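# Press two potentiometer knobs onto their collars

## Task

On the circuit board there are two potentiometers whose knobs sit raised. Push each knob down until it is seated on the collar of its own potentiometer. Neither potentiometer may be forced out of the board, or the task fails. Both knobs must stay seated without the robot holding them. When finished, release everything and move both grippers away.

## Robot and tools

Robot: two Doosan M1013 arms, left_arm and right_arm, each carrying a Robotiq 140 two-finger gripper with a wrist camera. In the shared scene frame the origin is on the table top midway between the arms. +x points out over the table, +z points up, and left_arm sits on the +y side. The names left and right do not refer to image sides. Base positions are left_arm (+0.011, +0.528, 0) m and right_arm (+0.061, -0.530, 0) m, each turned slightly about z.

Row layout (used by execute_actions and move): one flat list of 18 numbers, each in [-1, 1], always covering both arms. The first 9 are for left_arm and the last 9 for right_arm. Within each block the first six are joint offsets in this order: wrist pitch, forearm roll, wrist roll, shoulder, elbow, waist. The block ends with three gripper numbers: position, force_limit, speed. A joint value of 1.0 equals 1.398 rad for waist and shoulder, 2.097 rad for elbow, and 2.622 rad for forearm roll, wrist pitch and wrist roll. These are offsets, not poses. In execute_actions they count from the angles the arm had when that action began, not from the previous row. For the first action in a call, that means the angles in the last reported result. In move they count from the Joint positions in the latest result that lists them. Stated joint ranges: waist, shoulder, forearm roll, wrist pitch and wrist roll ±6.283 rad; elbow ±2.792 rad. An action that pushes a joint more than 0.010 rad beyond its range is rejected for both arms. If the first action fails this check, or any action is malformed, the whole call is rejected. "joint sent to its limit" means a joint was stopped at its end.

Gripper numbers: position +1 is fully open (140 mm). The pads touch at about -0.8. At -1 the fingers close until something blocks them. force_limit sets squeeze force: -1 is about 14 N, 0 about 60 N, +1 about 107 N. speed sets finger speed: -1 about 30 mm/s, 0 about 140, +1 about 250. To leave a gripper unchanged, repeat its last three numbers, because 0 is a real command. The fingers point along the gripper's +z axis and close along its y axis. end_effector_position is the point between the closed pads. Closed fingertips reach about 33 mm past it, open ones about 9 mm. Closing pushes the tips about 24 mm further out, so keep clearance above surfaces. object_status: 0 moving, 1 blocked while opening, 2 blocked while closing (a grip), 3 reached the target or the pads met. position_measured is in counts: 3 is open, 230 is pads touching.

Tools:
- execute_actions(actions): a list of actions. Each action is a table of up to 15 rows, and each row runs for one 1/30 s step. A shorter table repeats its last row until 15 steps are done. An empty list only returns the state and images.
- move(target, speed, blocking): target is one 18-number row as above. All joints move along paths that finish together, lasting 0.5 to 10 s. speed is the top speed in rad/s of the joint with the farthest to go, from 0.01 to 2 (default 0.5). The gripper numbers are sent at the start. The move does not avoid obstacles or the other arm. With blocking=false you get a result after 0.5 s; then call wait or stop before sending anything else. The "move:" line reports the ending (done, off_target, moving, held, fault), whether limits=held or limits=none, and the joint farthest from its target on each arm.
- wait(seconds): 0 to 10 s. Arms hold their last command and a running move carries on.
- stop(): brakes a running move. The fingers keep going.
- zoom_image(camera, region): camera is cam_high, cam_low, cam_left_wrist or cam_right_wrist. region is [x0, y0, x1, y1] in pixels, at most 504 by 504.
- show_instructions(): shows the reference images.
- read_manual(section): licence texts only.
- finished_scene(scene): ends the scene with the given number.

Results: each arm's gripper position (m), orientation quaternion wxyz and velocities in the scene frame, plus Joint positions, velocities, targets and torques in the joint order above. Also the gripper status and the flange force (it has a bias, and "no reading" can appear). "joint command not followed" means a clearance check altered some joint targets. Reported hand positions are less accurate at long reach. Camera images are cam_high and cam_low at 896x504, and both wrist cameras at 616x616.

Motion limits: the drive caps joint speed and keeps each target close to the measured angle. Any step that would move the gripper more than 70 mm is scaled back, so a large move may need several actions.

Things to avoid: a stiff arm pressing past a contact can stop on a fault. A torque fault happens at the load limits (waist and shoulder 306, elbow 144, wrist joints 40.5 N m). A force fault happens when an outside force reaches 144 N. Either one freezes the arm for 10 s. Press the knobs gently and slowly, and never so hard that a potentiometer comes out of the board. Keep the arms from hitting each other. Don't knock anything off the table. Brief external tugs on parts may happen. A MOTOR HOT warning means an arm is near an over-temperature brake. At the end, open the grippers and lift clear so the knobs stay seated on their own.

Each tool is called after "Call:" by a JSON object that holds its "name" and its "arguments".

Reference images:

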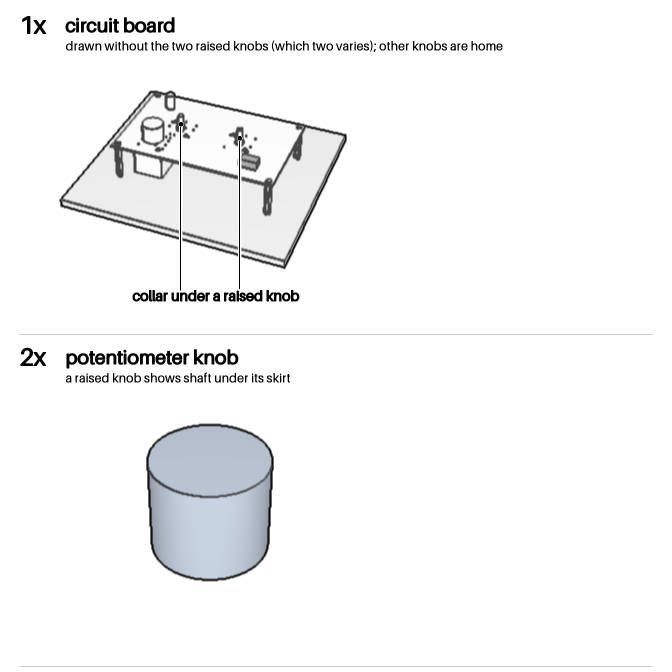

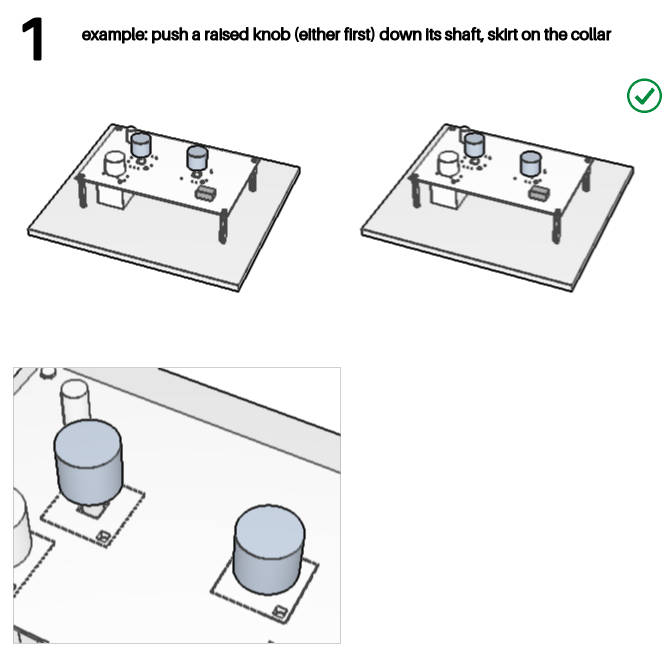

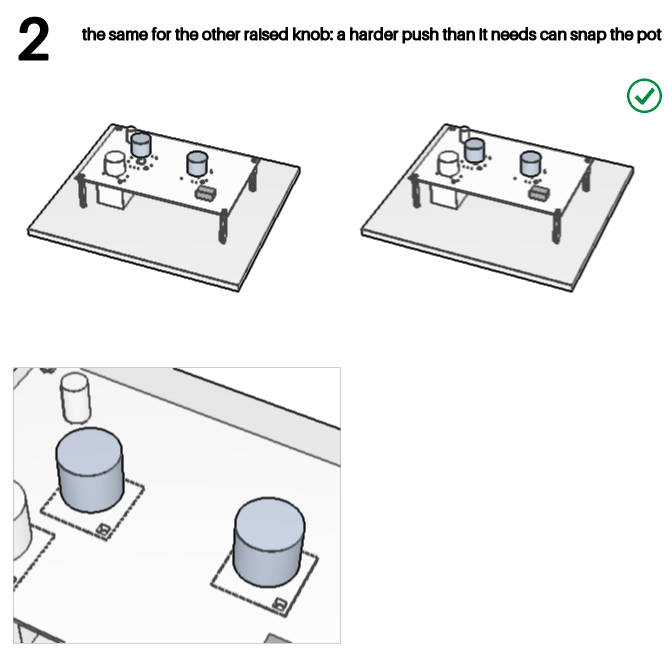

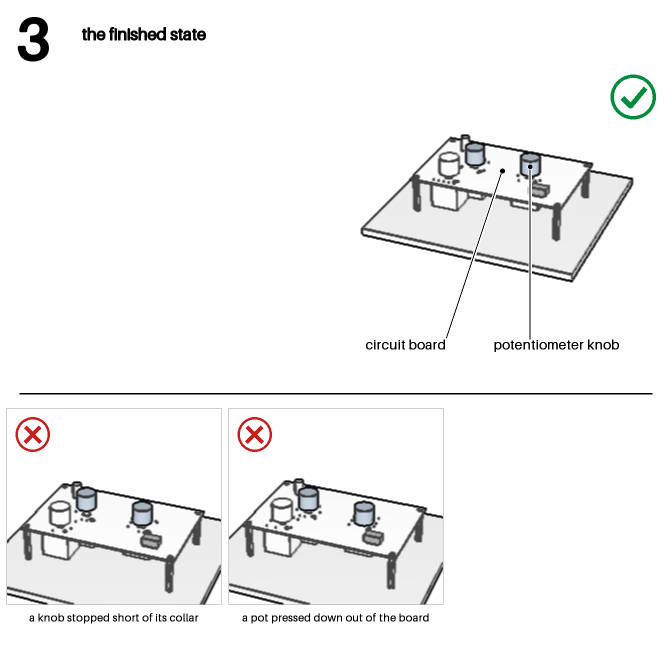

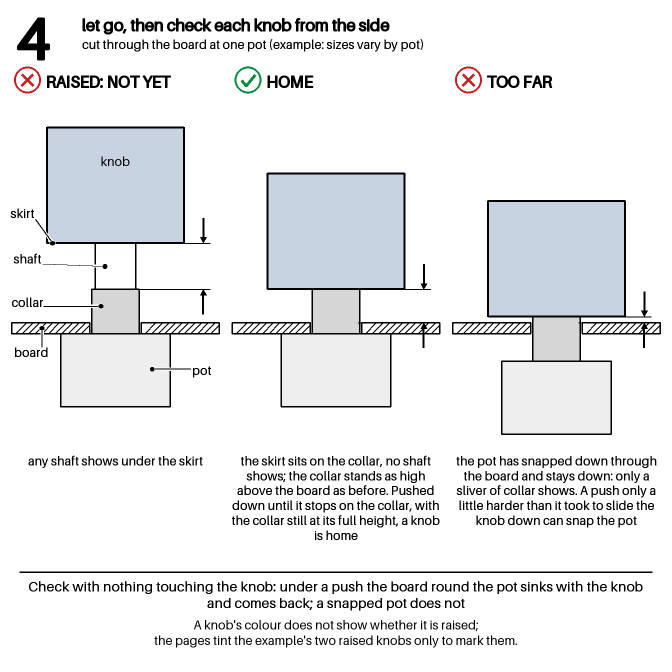

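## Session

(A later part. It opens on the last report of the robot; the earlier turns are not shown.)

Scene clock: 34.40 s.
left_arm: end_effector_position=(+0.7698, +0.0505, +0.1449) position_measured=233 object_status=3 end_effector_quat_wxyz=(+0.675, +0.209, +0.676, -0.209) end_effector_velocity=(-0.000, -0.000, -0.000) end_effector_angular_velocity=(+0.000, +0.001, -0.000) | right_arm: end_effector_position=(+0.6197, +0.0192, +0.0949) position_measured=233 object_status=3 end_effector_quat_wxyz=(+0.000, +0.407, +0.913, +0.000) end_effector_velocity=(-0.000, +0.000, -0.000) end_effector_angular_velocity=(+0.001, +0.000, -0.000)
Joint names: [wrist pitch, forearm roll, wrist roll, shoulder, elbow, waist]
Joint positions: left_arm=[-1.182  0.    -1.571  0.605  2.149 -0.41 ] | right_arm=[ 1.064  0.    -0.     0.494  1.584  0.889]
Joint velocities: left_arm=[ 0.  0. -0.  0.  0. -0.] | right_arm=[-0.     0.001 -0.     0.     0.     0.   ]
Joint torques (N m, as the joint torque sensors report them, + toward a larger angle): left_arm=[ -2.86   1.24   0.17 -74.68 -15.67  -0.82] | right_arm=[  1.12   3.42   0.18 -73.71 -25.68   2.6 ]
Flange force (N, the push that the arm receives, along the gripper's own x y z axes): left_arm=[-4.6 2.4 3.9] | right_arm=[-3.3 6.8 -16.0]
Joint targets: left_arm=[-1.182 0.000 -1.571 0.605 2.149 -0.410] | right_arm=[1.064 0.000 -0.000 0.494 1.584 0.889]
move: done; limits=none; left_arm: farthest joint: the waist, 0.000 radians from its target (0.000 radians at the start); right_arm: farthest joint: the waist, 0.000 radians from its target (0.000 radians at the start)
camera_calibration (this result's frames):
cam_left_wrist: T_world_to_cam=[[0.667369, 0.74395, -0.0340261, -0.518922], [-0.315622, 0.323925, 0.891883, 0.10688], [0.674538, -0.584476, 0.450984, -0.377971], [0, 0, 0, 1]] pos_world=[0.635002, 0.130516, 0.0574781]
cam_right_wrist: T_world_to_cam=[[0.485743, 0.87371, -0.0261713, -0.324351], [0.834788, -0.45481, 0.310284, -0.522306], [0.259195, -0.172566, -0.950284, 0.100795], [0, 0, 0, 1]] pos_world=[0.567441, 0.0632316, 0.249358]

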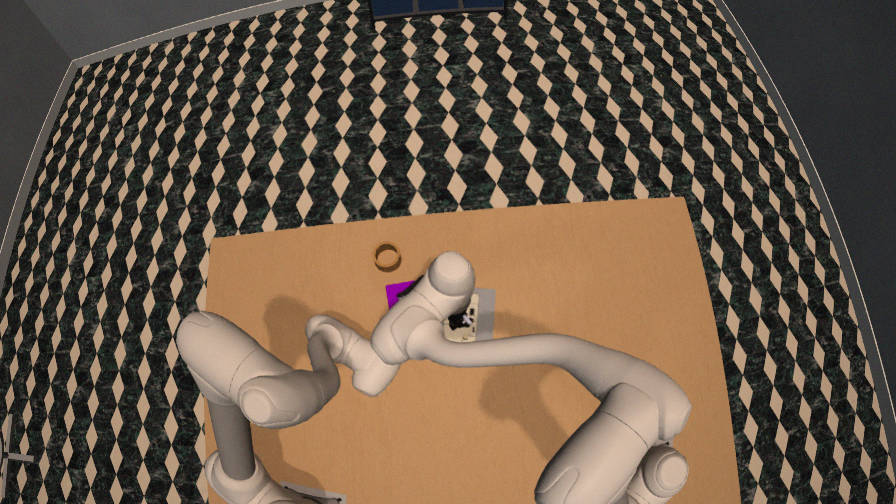

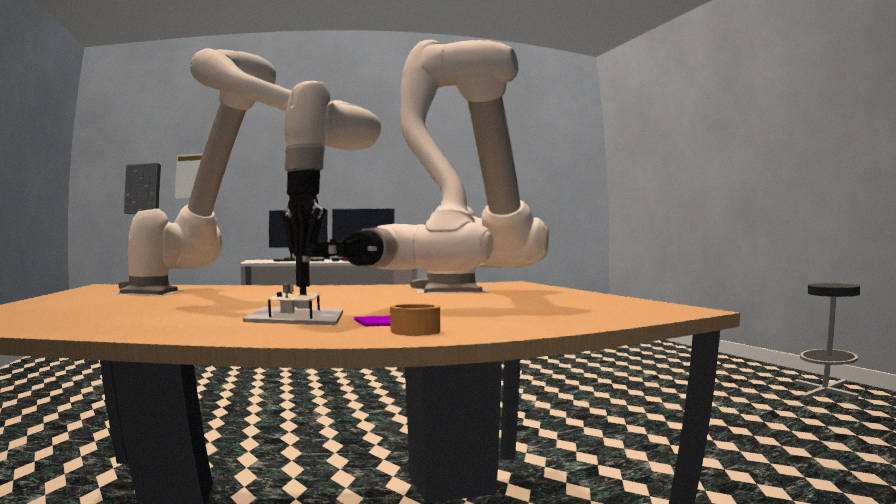

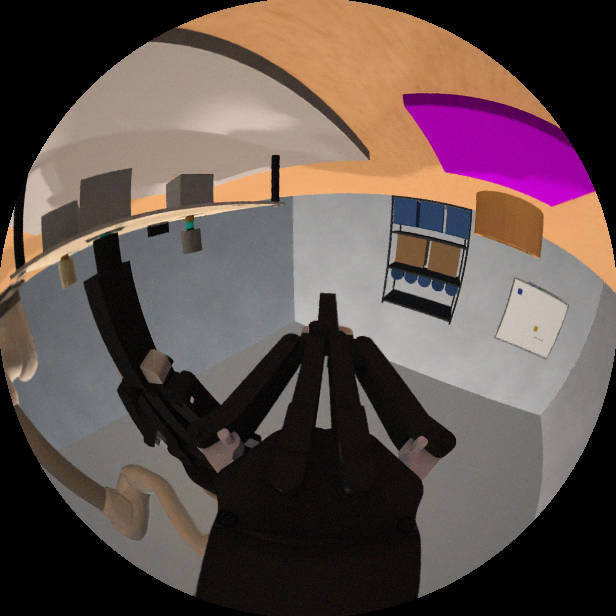

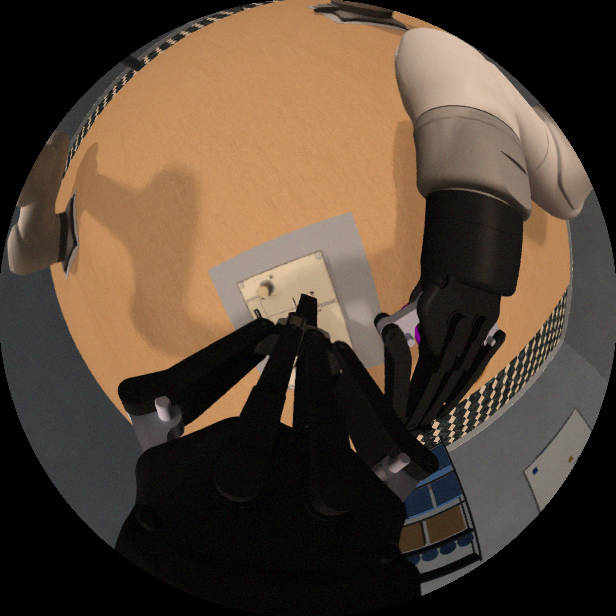

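Call:
{"name": "move", "arguments": {"target": [0,0,0,0,0,0,-1,0,1, 0.003035,0,0,-0.00246,-0.002155,0,-1,0,1], "speed": 0.02}}

Call:
{"name": "zoom_image", "arguments": {"camera": "cam_left_wrist", "region": [80, 215, 140, 265]}}

Scene clock: 35.30 s.
left_arm: end_effector_position=(+0.7698, +0.0505, +0.1449) position_measured=233 object_status=3 end_effector_quat_wxyz=(+0.675, +0.209, +0.676, -0.209) end_effector_velocity=(+0.001, +0.001, -0.001) end_effector_angular_velocity=(+0.001, +0.001, +0.001) | right_arm: end_effector_position=(+0.6199, +0.0194, +0.0997) position_measured=233 object_status=3 end_effector_quat_wxyz=(+0.000, +0.407, +0.913, +0.000) end_effector_velocity=(+0.000, -0.000, +0.001) end_effector_angular_velocity=(-0.001, -0.001, -0.000)
Joint names: [wrist pitch, forearm roll, wrist roll, shoulder, elbow, waist]
Joint positions: left_arm=[-1.182  0.    -1.571  0.605  2.149 -0.41 ] | right_arm=[ 1.072  0.    -0.     0.49   1.579  0.889]
Joint velocities: left_arm=[ 0.002 -0.     0.     0.    -0.     0.001] | right_arm=[ 0.001 -0.001  0.001 -0.    -0.001  0.   ]
Joint torques (N m, as the joint torque sensors report them, + toward a larger angle): left_arm=[ -2.75   1.25  -0.07 -73.83 -15.71  -1.17] | right_arm=[  0.21   4.05  -0.23 -87.16 -36.32   4.4 ]
Flange force (N, the push that the arm receives, along the gripper's own x y z axes): left_arm=[-6.2 3.1 3.0] | right_arm=[-5.2 3.1 1.8]
Joint targets: left_arm=[-1.182 0.000 -1.571 0.605 2.149 -0.410] | right_arm=[1.072 0.000 -0.000 0.490 1.579 0.889]
move: done; limits=none; left_arm: farthest joint: the waist, 0.000 radians from its target (0.000 radians at the start); right_arm: farthest joint: the waist, 0.000 radians from its target (0.000 radians at the start)
camera_calibration (this result's frames):
cam_left_wrist: T_world_to_cam=[[0.667369, 0.74395, -0.0340262, -0.518922], [-0.315622, 0.323925, 0.891883, 0.10688], [0.674538, -0.584476, 0.450984, -0.377971], [0, 0, 0, 1]] pos_world=[0.635002, 0.130516, 0.0574781]
cam_right_wrist: T_world_to_cam=[[0.485741, 0.873708, -0.0262525, -0.324433], [0.834808, -0.454792, 0.310257, -0.523878], [0.259134, -0.17262, -0.95029, 0.105376], [0, 0, 0, 1]] pos_world=[0.567622, 0.0633942, 0.254158]

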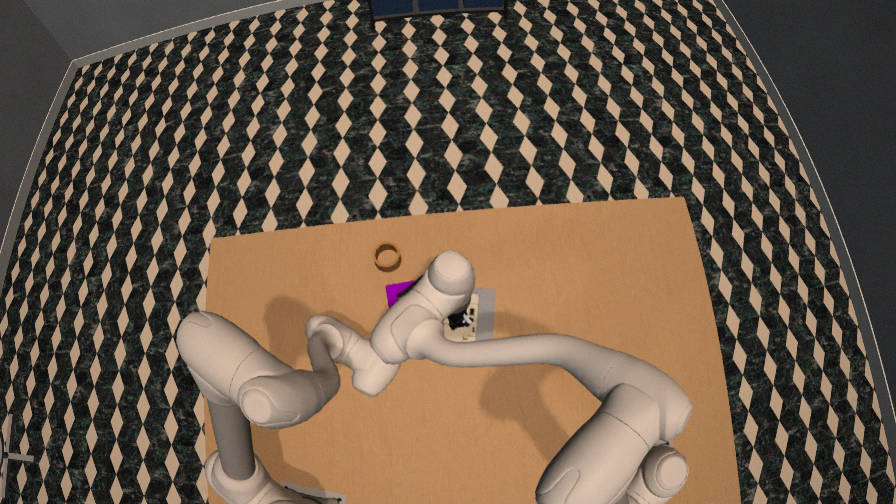

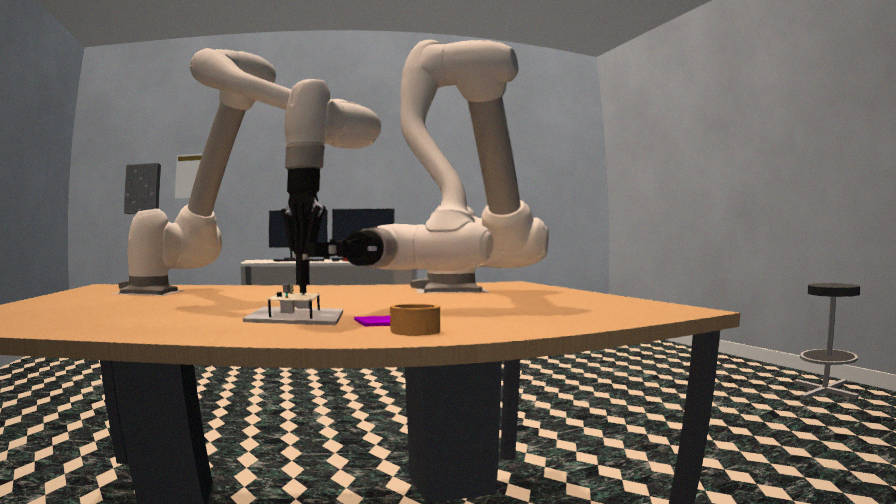

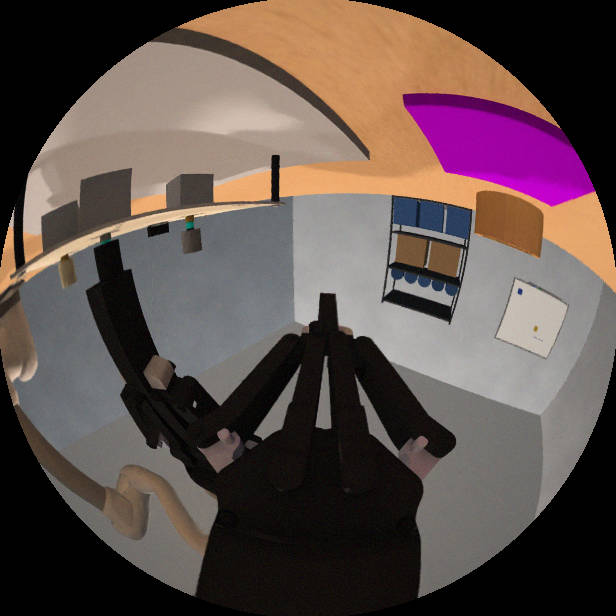

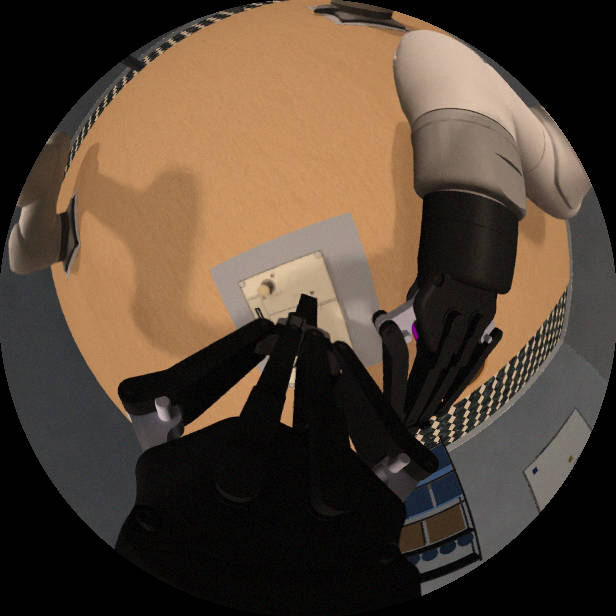

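Region (80, 215, 140, 265) of cam_left_wrist's 616x616 image, scaled by 8.400, with more detail than that image has.

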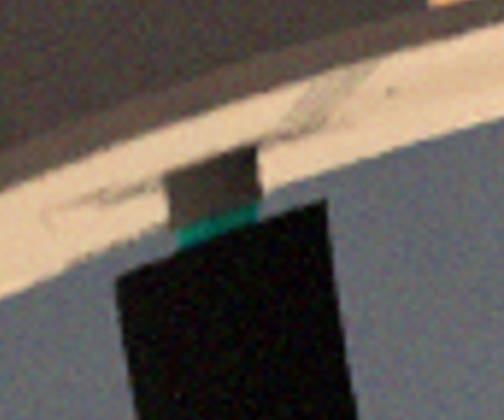

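Call:
{"name": "zoom_image", "arguments": {"camera": "cam_left_wrist", "region": [90, 228, 125, 253]}}

Region (90, 228, 125, 253) of cam_left_wrist's 616x616 image, scaled by 14.400, with more detail than that image has; it fills the top 360 rows of this view, and the rest is white.

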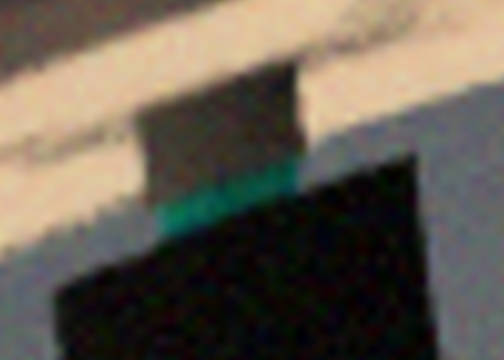

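Call:
{"name": "move", "arguments": {"target": [0,0,0,0,0,0,-1,0,1, -0.003793,0,0,0.003471,0.002426,0,-1,0,1], "speed": 0.01}}

Call:
{"name": "wait", "arguments": {"seconds": 0.2}}

Scene clock: 38.27 s.
left_arm: end_effector_position=(+0.7698, +0.0505, +0.1449) position_measured=233 object_status=3 end_effector_quat_wxyz=(+0.675, +0.209, +0.676, -0.209) end_effector_velocity=(-0.000, +0.000, -0.001) end_effector_angular_velocity=(+0.001, +0.002, -0.000) | right_arm: end_effector_position=(+0.6199, +0.0194, +0.0935) position_measured=233 object_status=3 end_effector_quat_wxyz=(+0.000, +0.407, +0.913, +0.000) end_effector_velocity=(-0.000, -0.000, -0.000) end_effector_angular_velocity=(+0.000, +0.000, -0.001)
Joint names: [wrist pitch, forearm roll, wrist roll, shoulder, elbow, waist]
Joint positions: left_arm=[-1.182  0.    -1.571  0.605  2.149 -0.41 ] | right_arm=[ 1.062  0.    -0.     0.495  1.584  0.889]
Joint velocities: left_arm=[0.001 0.    0.    0.001 0.    0.   ] | right_arm=[-0.001  0.     0.     0.     0.001 -0.   ]
Joint torques (N m, as the joint torque sensors report them, + toward a larger angle): left_arm=[ -2.85   1.1   -0.08 -75.36 -16.23  -0.68] | right_arm=[ -0.19   4.02  -0.03 -72.2  -28.77   3.44]
Flange force (N, the push that the arm receives, along the gripper's own x y z axes): left_arm=[-3.1 2.4 3.0] | right_arm=[-4.4 -1.5 -17.0]
Joint targets: left_arm=[-1.182 0.000 -1.571 0.605 2.149 -0.410] | right_arm=[1.062 0.000 -0.000 0.495 1.584 0.889]
move: done; limits=none; left_arm: farthest joint: the waist, 0.000 radians from its target (0.000 radians at the start); right_arm: farthest joint: the waist, 0.000 radians from its target (0.000 radians at the start)
camera_calibration (this result's frames):
cam_left_wrist: T_world_to_cam=[[0.667369, 0.743949, -0.0340261, -0.518922], [-0.315622, 0.323925, 0.891883, 0.10688], [0.674538, -0.584476, 0.450984, -0.377971], [0, 0, 0, 1]] pos_world=[0.635002, 0.130516, 0.057478]
cam_right_wrist: T_world_to_cam=[[0.485742, 0.873709, -0.0262219, -0.324583], [0.834801, -0.454799, 0.310267, -0.521933], [0.259157, -0.1726, -0.950288, 0.0994349], [0, 0, 0, 1]] pos_world=[0.567604, 0.0633788, 0.247919]

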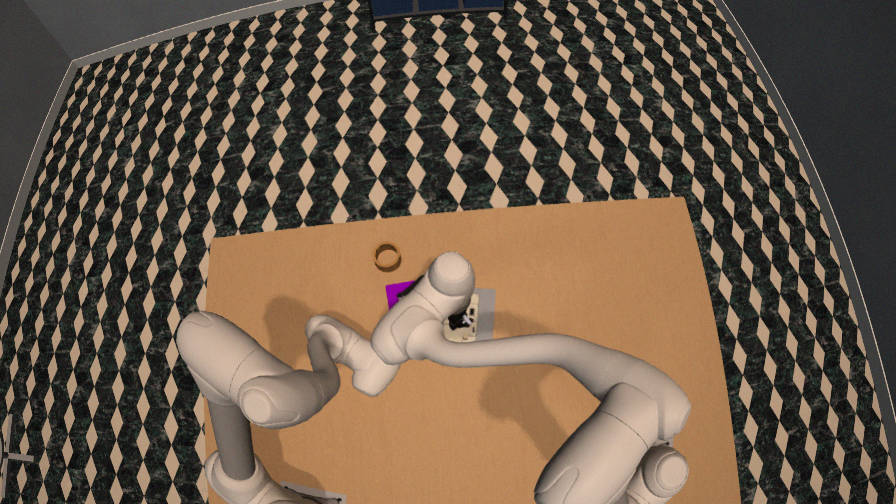

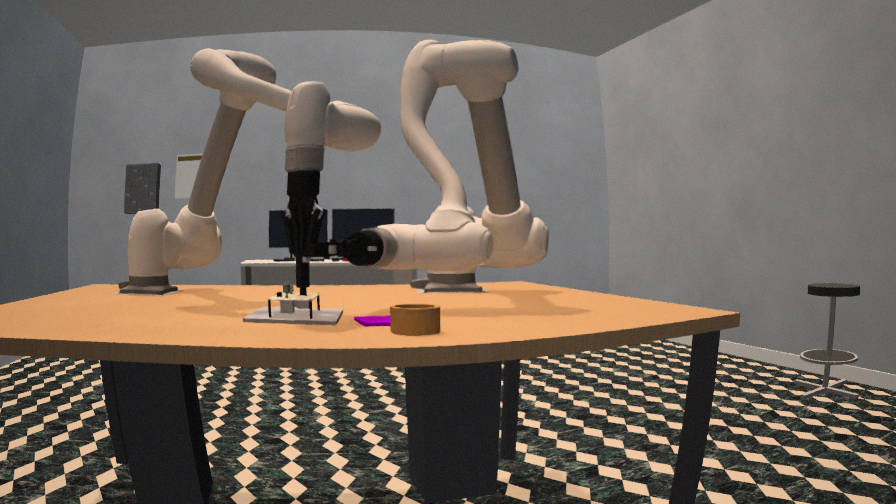

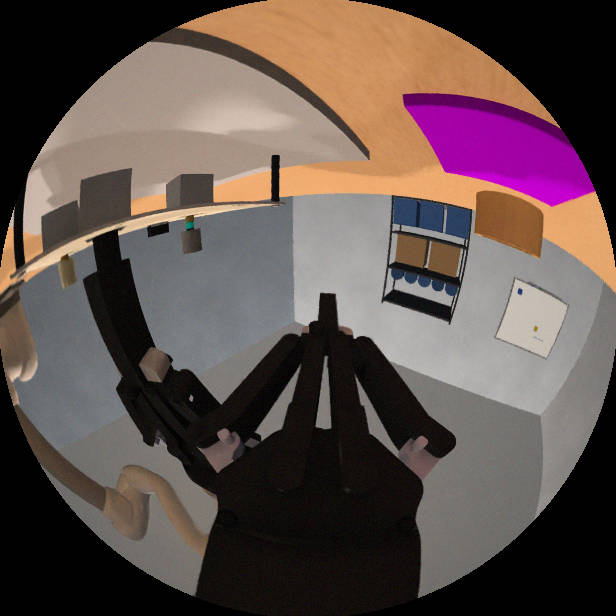

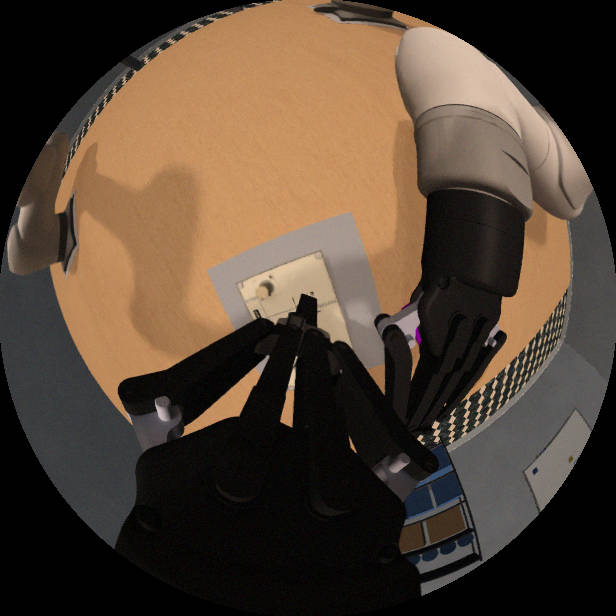

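Scene clock: 38.47 s.
left_arm: end_effector_position=(+0.7698, +0.0505, +0.1449) position_measured=233 object_status=3 end_effector_quat_wxyz=(+0.675, +0.209, +0.676, -0.209) end_effector_velocity=(+0.000, +0.000, +0.000) end_effector_angular_velocity=(-0.001, -0.001, +0.000) | right_arm: end_effector_position=(+0.6199, +0.0193, +0.0934) position_measured=233 object_status=3 end_effector_quat_wxyz=(+0.000, +0.407, +0.913, +0.000) end_effector_velocity=(-0.000, -0.000, -0.001) end_effector_angular_velocity=(-0.001, +0.001, +0.001)
Joint names: [wrist pitch, forearm roll, wrist roll, shoulder, elbow, waist]
Joint positions: left_arm=[-1.182  0.    -1.571  0.605  2.149 -0.41 ] | right_arm=[ 1.062  0.    -0.     0.495  1.584  0.889]
Joint velocities: left_arm=[-0.    -0.    -0.    -0.    -0.001  0.   ] | right_arm=[ 0.    -0.    -0.001  0.     0.001  0.   ]
Joint torques (N m, as the joint torque sensors report them, + toward a larger angle): left_arm=[ -2.75   1.3   -0.07 -74.51 -16.04  -0.64] | right_arm=[ -0.24   3.9   -0.22 -75.39 -27.39   2.63]
Flange force (N, the push that the arm receives, along the gripper's own x y z axes): left_arm=[-5.1 2.1 3.0] | right_arm=[-2.8 6.2 -15.3]
Joint targets: left_arm=[-1.182 0.000 -1.571 0.605 2.149 -0.410] | right_arm=[1.062 0.000 -0.000 0.495 1.584 0.889]
wait: 0.20 s; at rest by 0.17 s
camera_calibration (this result's frames):
cam_left_wrist: T_world_to_cam=[[0.667369, 0.743949, -0.0340262, -0.518922], [-0.315622, 0.323925, 0.891883, 0.10688], [0.674538, -0.584476, 0.450984, -0.377971], [0, 0, 0, 1]] pos_world=[0.635002, 0.130516, 0.057478]
cam_right_wrist: T_world_to_cam=[[0.485742, 0.873709, -0.0262369, -0.324577], [0.834804, -0.454796, 0.310262, -0.52192], [0.259146, -0.17261, -0.950289, 0.0994025], [0, 0, 0, 1]] pos_world=[0.567602, 0.0633762, 0.247877]

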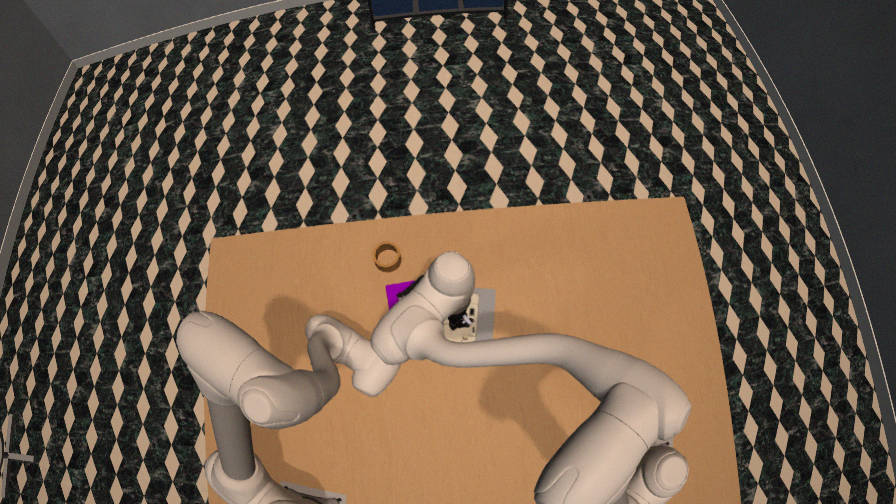

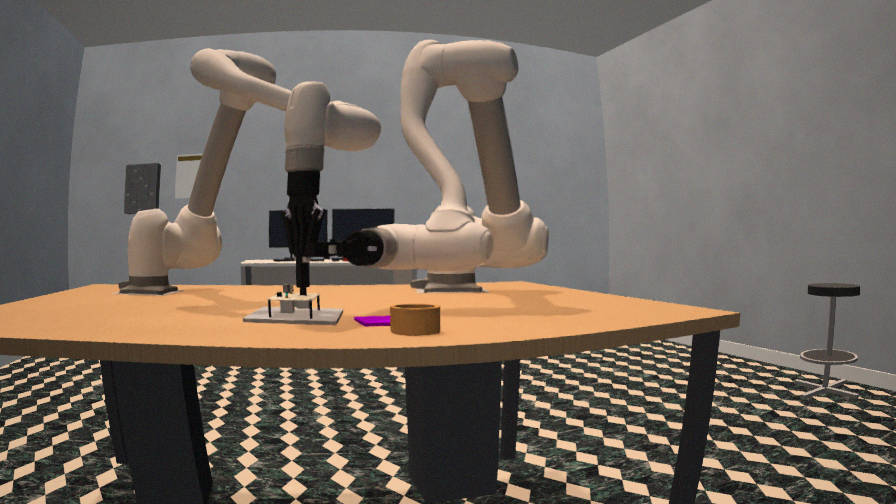

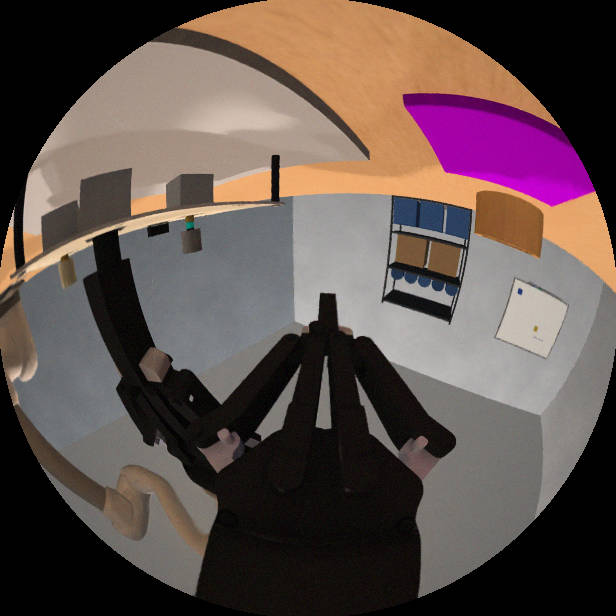

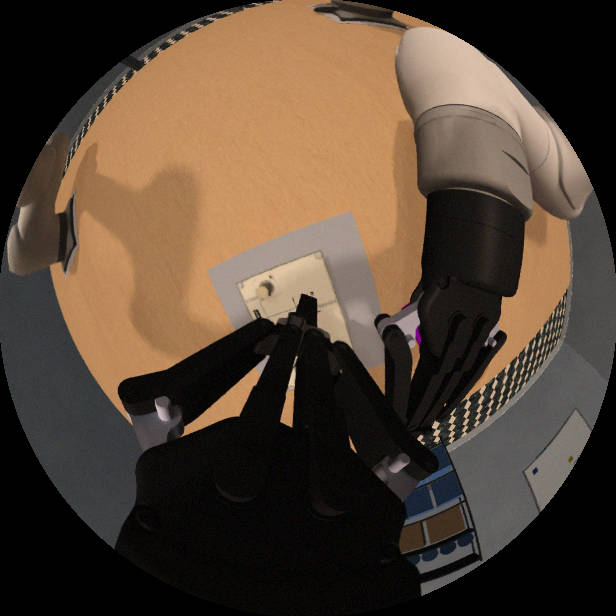

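Call:
{"name": "move", "arguments": {"target": [0,0,0,0,0,0,-1,0,1, 0.00301,0,0,-0.002755,-0.001925,0,-1,0,1], "speed": 0.02}}

Call:
{"name": "zoom_image", "arguments": {"camera": "cam_left_wrist", "region": [90, 228, 125, 253]}}

Scene clock: 39.30 s.
left_arm: end_effector_position=(+0.7698, +0.0505, +0.1449) position_measured=233 object_status=3 end_effector_quat_wxyz=(+0.675, +0.209, +0.676, -0.209) end_effector_velocity=(-0.000, +0.001, -0.000) end_effector_angular_velocity=(-0.000, +0.000, +0.000) | right_arm: end_effector_position=(+0.6199, +0.0193, +0.0983) position_measured=233 object_status=3 end_effector_quat_wxyz=(+0.000, +0.407, +0.913, +0.000) end_effector_velocity=(+0.000, -0.000, +0.001) end_effector_angular_velocity=(-0.001, -0.001, +0.001)
Joint names: [wrist pitch, forearm roll, wrist roll, shoulder, elbow, waist]
Joint positions: left_arm=[-1.182  0.    -1.571  0.605  2.149 -0.41 ] | right_arm=[ 1.07   0.    -0.     0.491  1.58   0.889]
Joint velocities: left_arm=[-0.001  0.    -0.     0.001  0.001  0.   ] | right_arm=[ 0.001 -0.001  0.    -0.001 -0.    -0.   ]
Joint torques (N m, as the joint torque sensors report them, + toward a larger angle): left_arm=[ -2.77   1.15  -0.08 -73.95 -16.01  -0.47] | right_arm=[ -0.24   3.86  -0.02 -87.14 -35.49   5.77]
Flange force (N, the push that the arm receives, along the gripper's own x y z axes): left_arm=[-5.8 2.1 2.3] | right_arm=[-7.1 5.1 0.4]
Joint targets: left_arm=[-1.182 0.000 -1.571 0.605 2.149 -0.410] | right_arm=[1.070 0.000 -0.000 0.491 1.580 0.889]
move: done; limits=none; left_arm: farthest joint: the waist, 0.000 radians from its target (0.000 radians at the start); right_arm: farthest joint: the waist, 0.000 radians from its target (0.000 radians at the start)
camera_calibration (this result's frames):
cam_left_wrist: T_world_to_cam=[[0.667369, 0.74395, -0.0340261, -0.518922], [-0.315622, 0.323925, 0.891883, 0.10688], [0.674538, -0.584476, 0.450984, -0.377971], [0, 0, 0, 1]] pos_world=[0.635002, 0.130516, 0.0574781]
cam_right_wrist: T_world_to_cam=[[0.48574, 0.873707, -0.0263171, -0.324439], [0.834824, -0.454778, 0.310235, -0.523445], [0.259086, -0.172664, -0.950296, 0.104083], [0, 0, 0, 1]] pos_world=[0.567611, 0.0633849, 0.252763]

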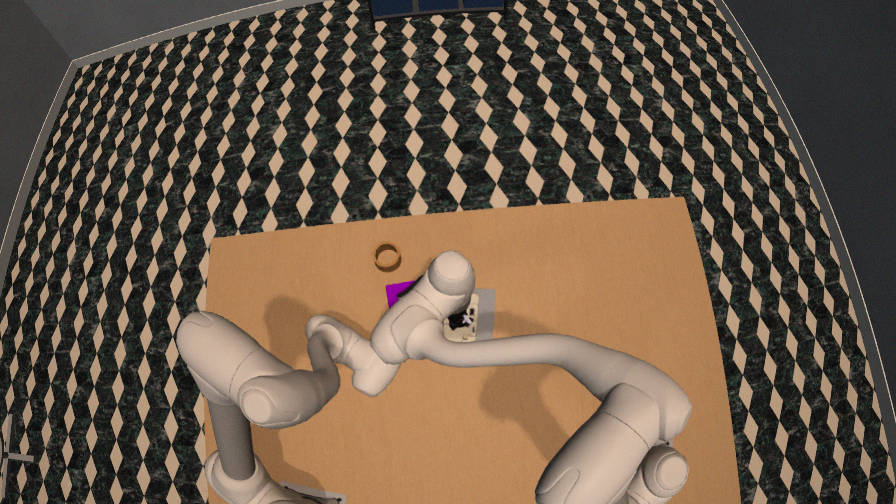

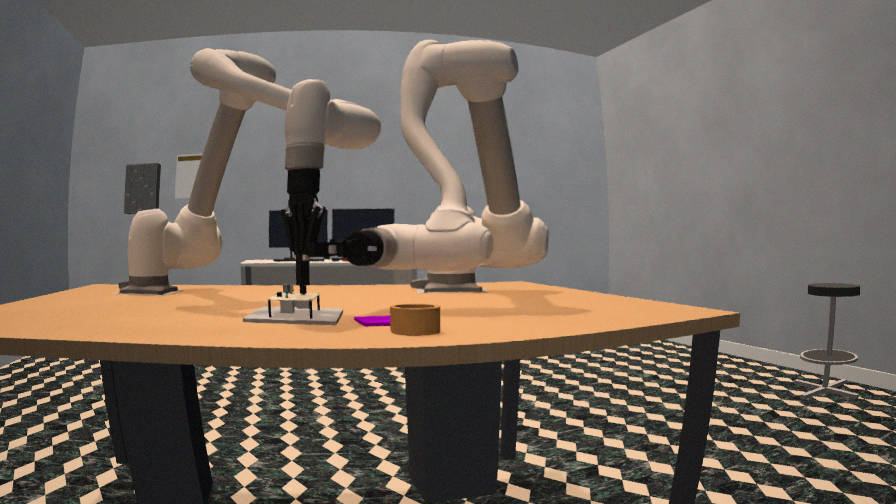

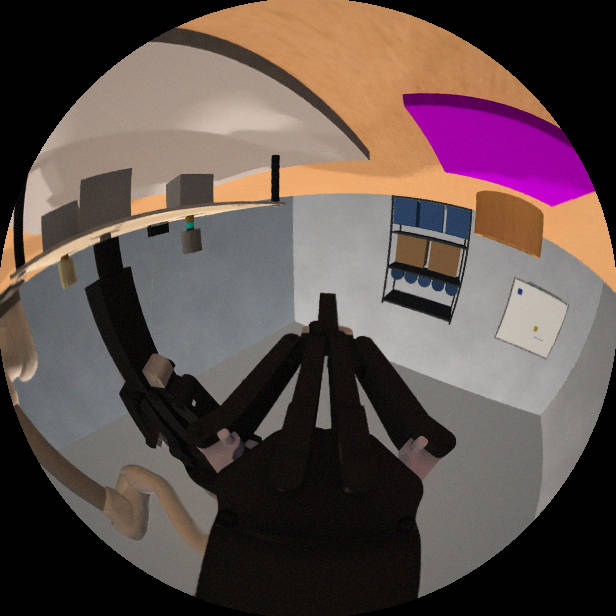

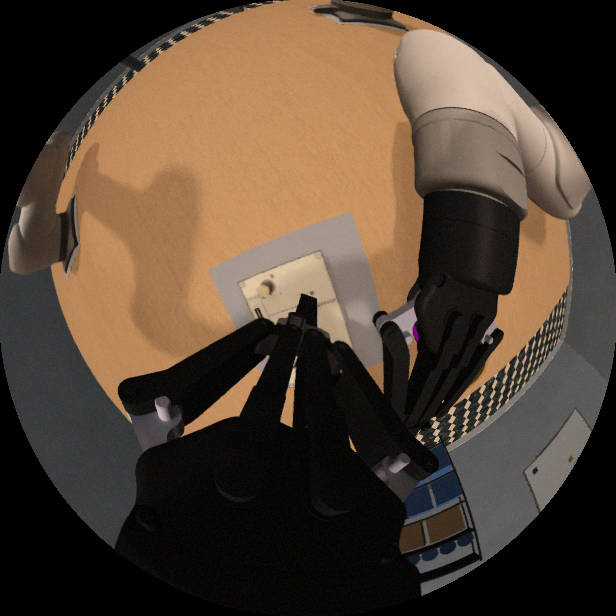

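Region (90, 228, 125, 253) of cam_left_wrist's 616x616 image, scaled by 14.400, with more detail than that image has; it fills the top 360 rows of this view, and the rest is white.

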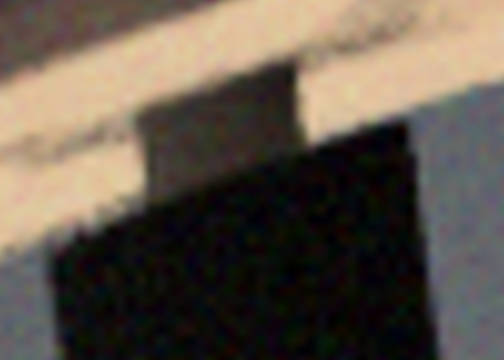

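Call:
{"name": "zoom_image", "arguments": {"camera": "cam_left_wrist", "region": [96, 230, 120, 247]}}

Call:
{"name": "zoom_image", "arguments": {"camera": "cam_left_wrist", "region": [50, 235, 100, 295]}}

Region (96, 230, 120, 247) of cam_left_wrist's 616x616 image, scaled by 21.000, with more detail than that image has; it fills the top 357 rows of this view, and the rest is white.

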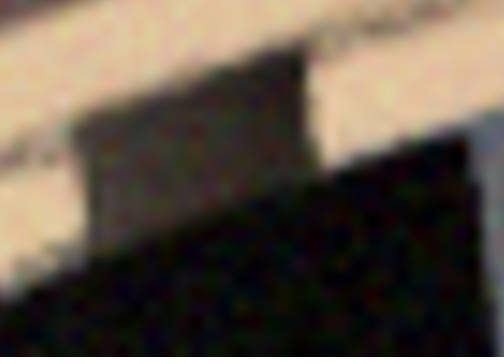

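Region (50, 235, 100, 295) of cam_left_wrist's 616x616 image, scaled by 8.400, with more detail than that image has.

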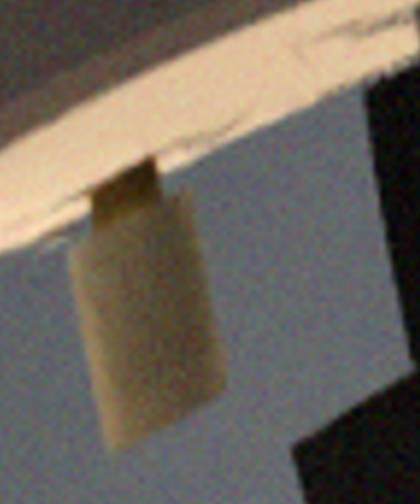

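Call:
{"name": "move", "arguments": {"target": [0,0,0,0,0,0,-1,0,1, 0.01876,0,0,0.01159,-0.0309,-0.06166,-1,0,1], "speed": 0.12}}

Call:
{"name": "zoom_image", "arguments": {"camera": "cam_left_wrist", "region": [150, 200, 230, 290]}}

Call:
{"name": "zoom_image", "arguments": {"camera": "cam_low", "region": [260, 255, 340, 315]}}

Scene clock: 43.03 s.
left_arm: end_effector_position=(+0.7698, +0.0505, +0.1449) position_measured=233 object_status=3 end_effector_quat_wxyz=(+0.675, +0.209, +0.676, -0.209) end_effector_velocity=(+0.000, +0.001, +0.001) end_effector_angular_velocity=(-0.001, -0.001, +0.001) | right_arm: end_effector_position=(+0.6819, -0.0181, +0.1176) position_measured=233 object_status=3 end_effector_quat_wxyz=(-0.000, +0.446, +0.895, -0.000) end_effector_velocity=(+0.001, -0.000, +0.000) end_effector_angular_velocity=(+0.000, +0.000, -0.002)
Joint names: [wrist pitch, forearm roll, wrist roll, shoulder, elbow, waist]
Joint positions: left_arm=[-1.182  0.    -1.571  0.605  2.149 -0.41 ] | right_arm=[ 1.119  0.    -0.     0.507  1.515  0.803]
Joint velocities: left_arm=[-0.001  0.     0.    -0.001  0.     0.001] | right_arm=[ 0.     0.     0.001  0.    -0.    -0.001]
Joint torques (N m, as the joint torque sensors report them, + toward a larger angle): left_arm=[ -2.74   1.23   0.09 -74.81 -16.06  -0.76] | right_arm=[ -0.16   4.3   -0.07 -91.01 -38.32   3.05]
Flange force (N, the push that the arm receives, along the gripper's own x y z axes): left_arm=[-4.8 2.7 2.9] | right_arm=[-3.4 2.9 2.9]
Joint targets: left_arm=[-1.182 0.000 -1.571 0.605 2.149 -0.410] | right_arm=[1.119 0.000 -0.000 0.507 1.515 0.803]
move: done; limits=none; left_arm: farthest joint: the waist, 0.000 radians from its target (0.000 radians at the start); right_arm: farthest joint: the waist, 0.000 radians from its target (0.086 radians at the start)
camera_calibration (this result's frames):
cam_left_wrist: T_world_to_cam=[[0.667369, 0.74395, -0.0340263, -0.518922], [-0.315622, 0.323925, 0.891883, 0.10688], [0.674538, -0.584476, 0.450984, -0.377971], [0, 0, 0, 1]] pos_world=[0.635002, 0.130516, 0.0574781]
cam_right_wrist: T_world_to_cam=[[0.559074, 0.828682, -0.026876, -0.372054], [0.792762, -0.524785, 0.310047, -0.570773], [0.242826, -0.194645, -0.950341, 0.110601], [0, 0, 0, 1]] pos_world=[0.633636, 0.0303097, 0.272075]

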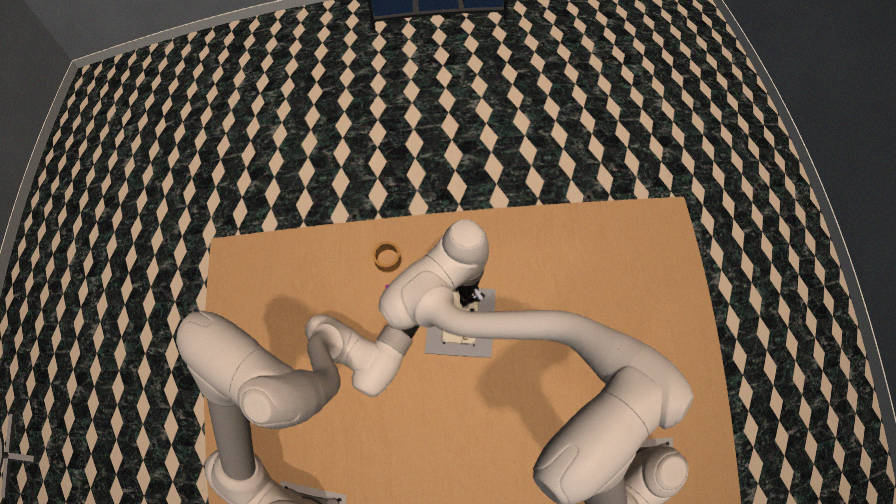

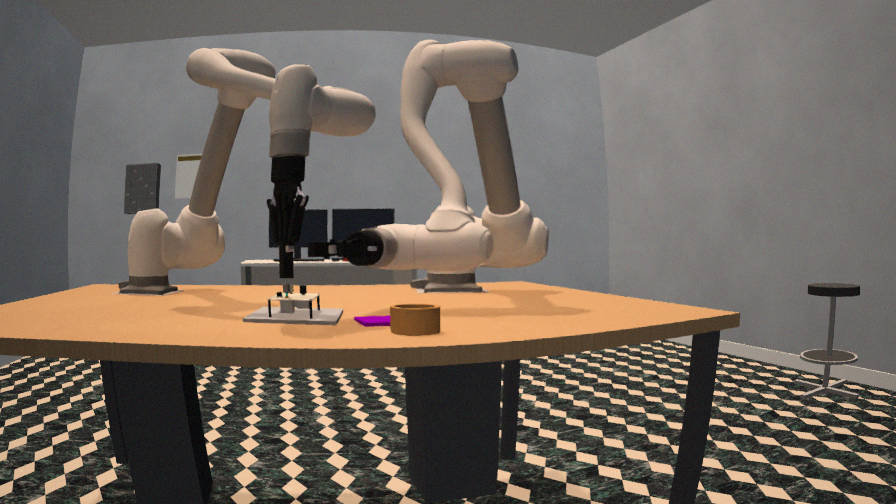

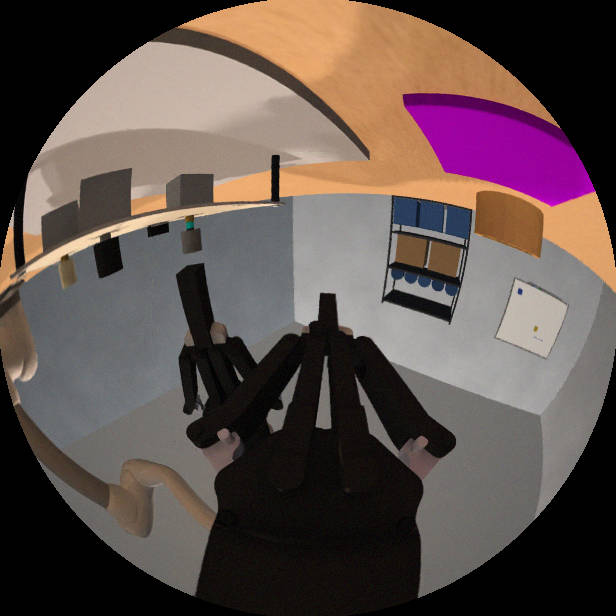

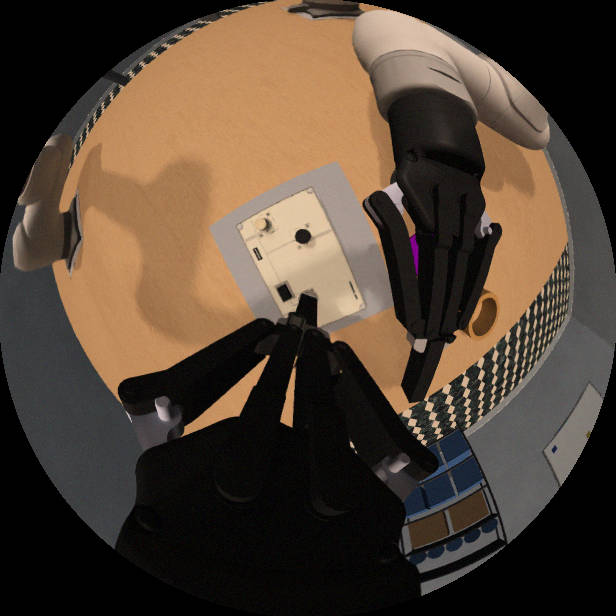

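Region (150, 200, 230, 290) of cam_left_wrist's 616x616 image, scaled by 5.600, with more detail than that image has.

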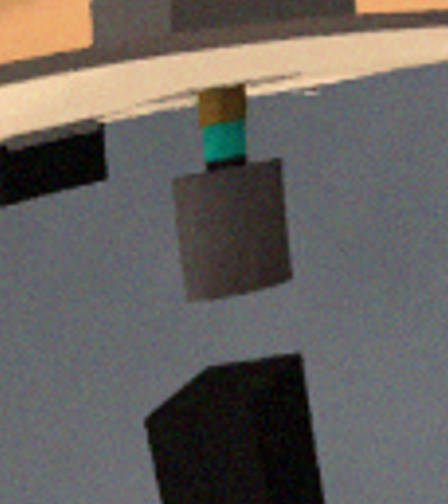

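Region (260, 255, 340, 315) of cam_low's 896x504 image, scaled by 6.300, with more detail than that image has; it fills the top 378 rows of this view, and the rest is white.

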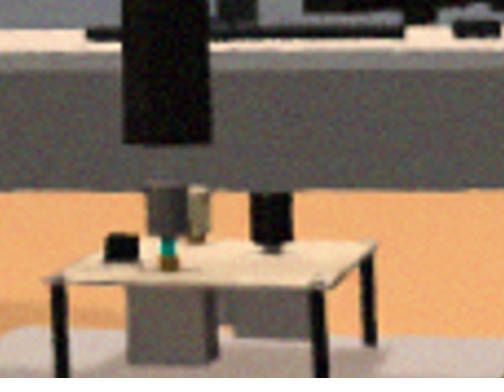

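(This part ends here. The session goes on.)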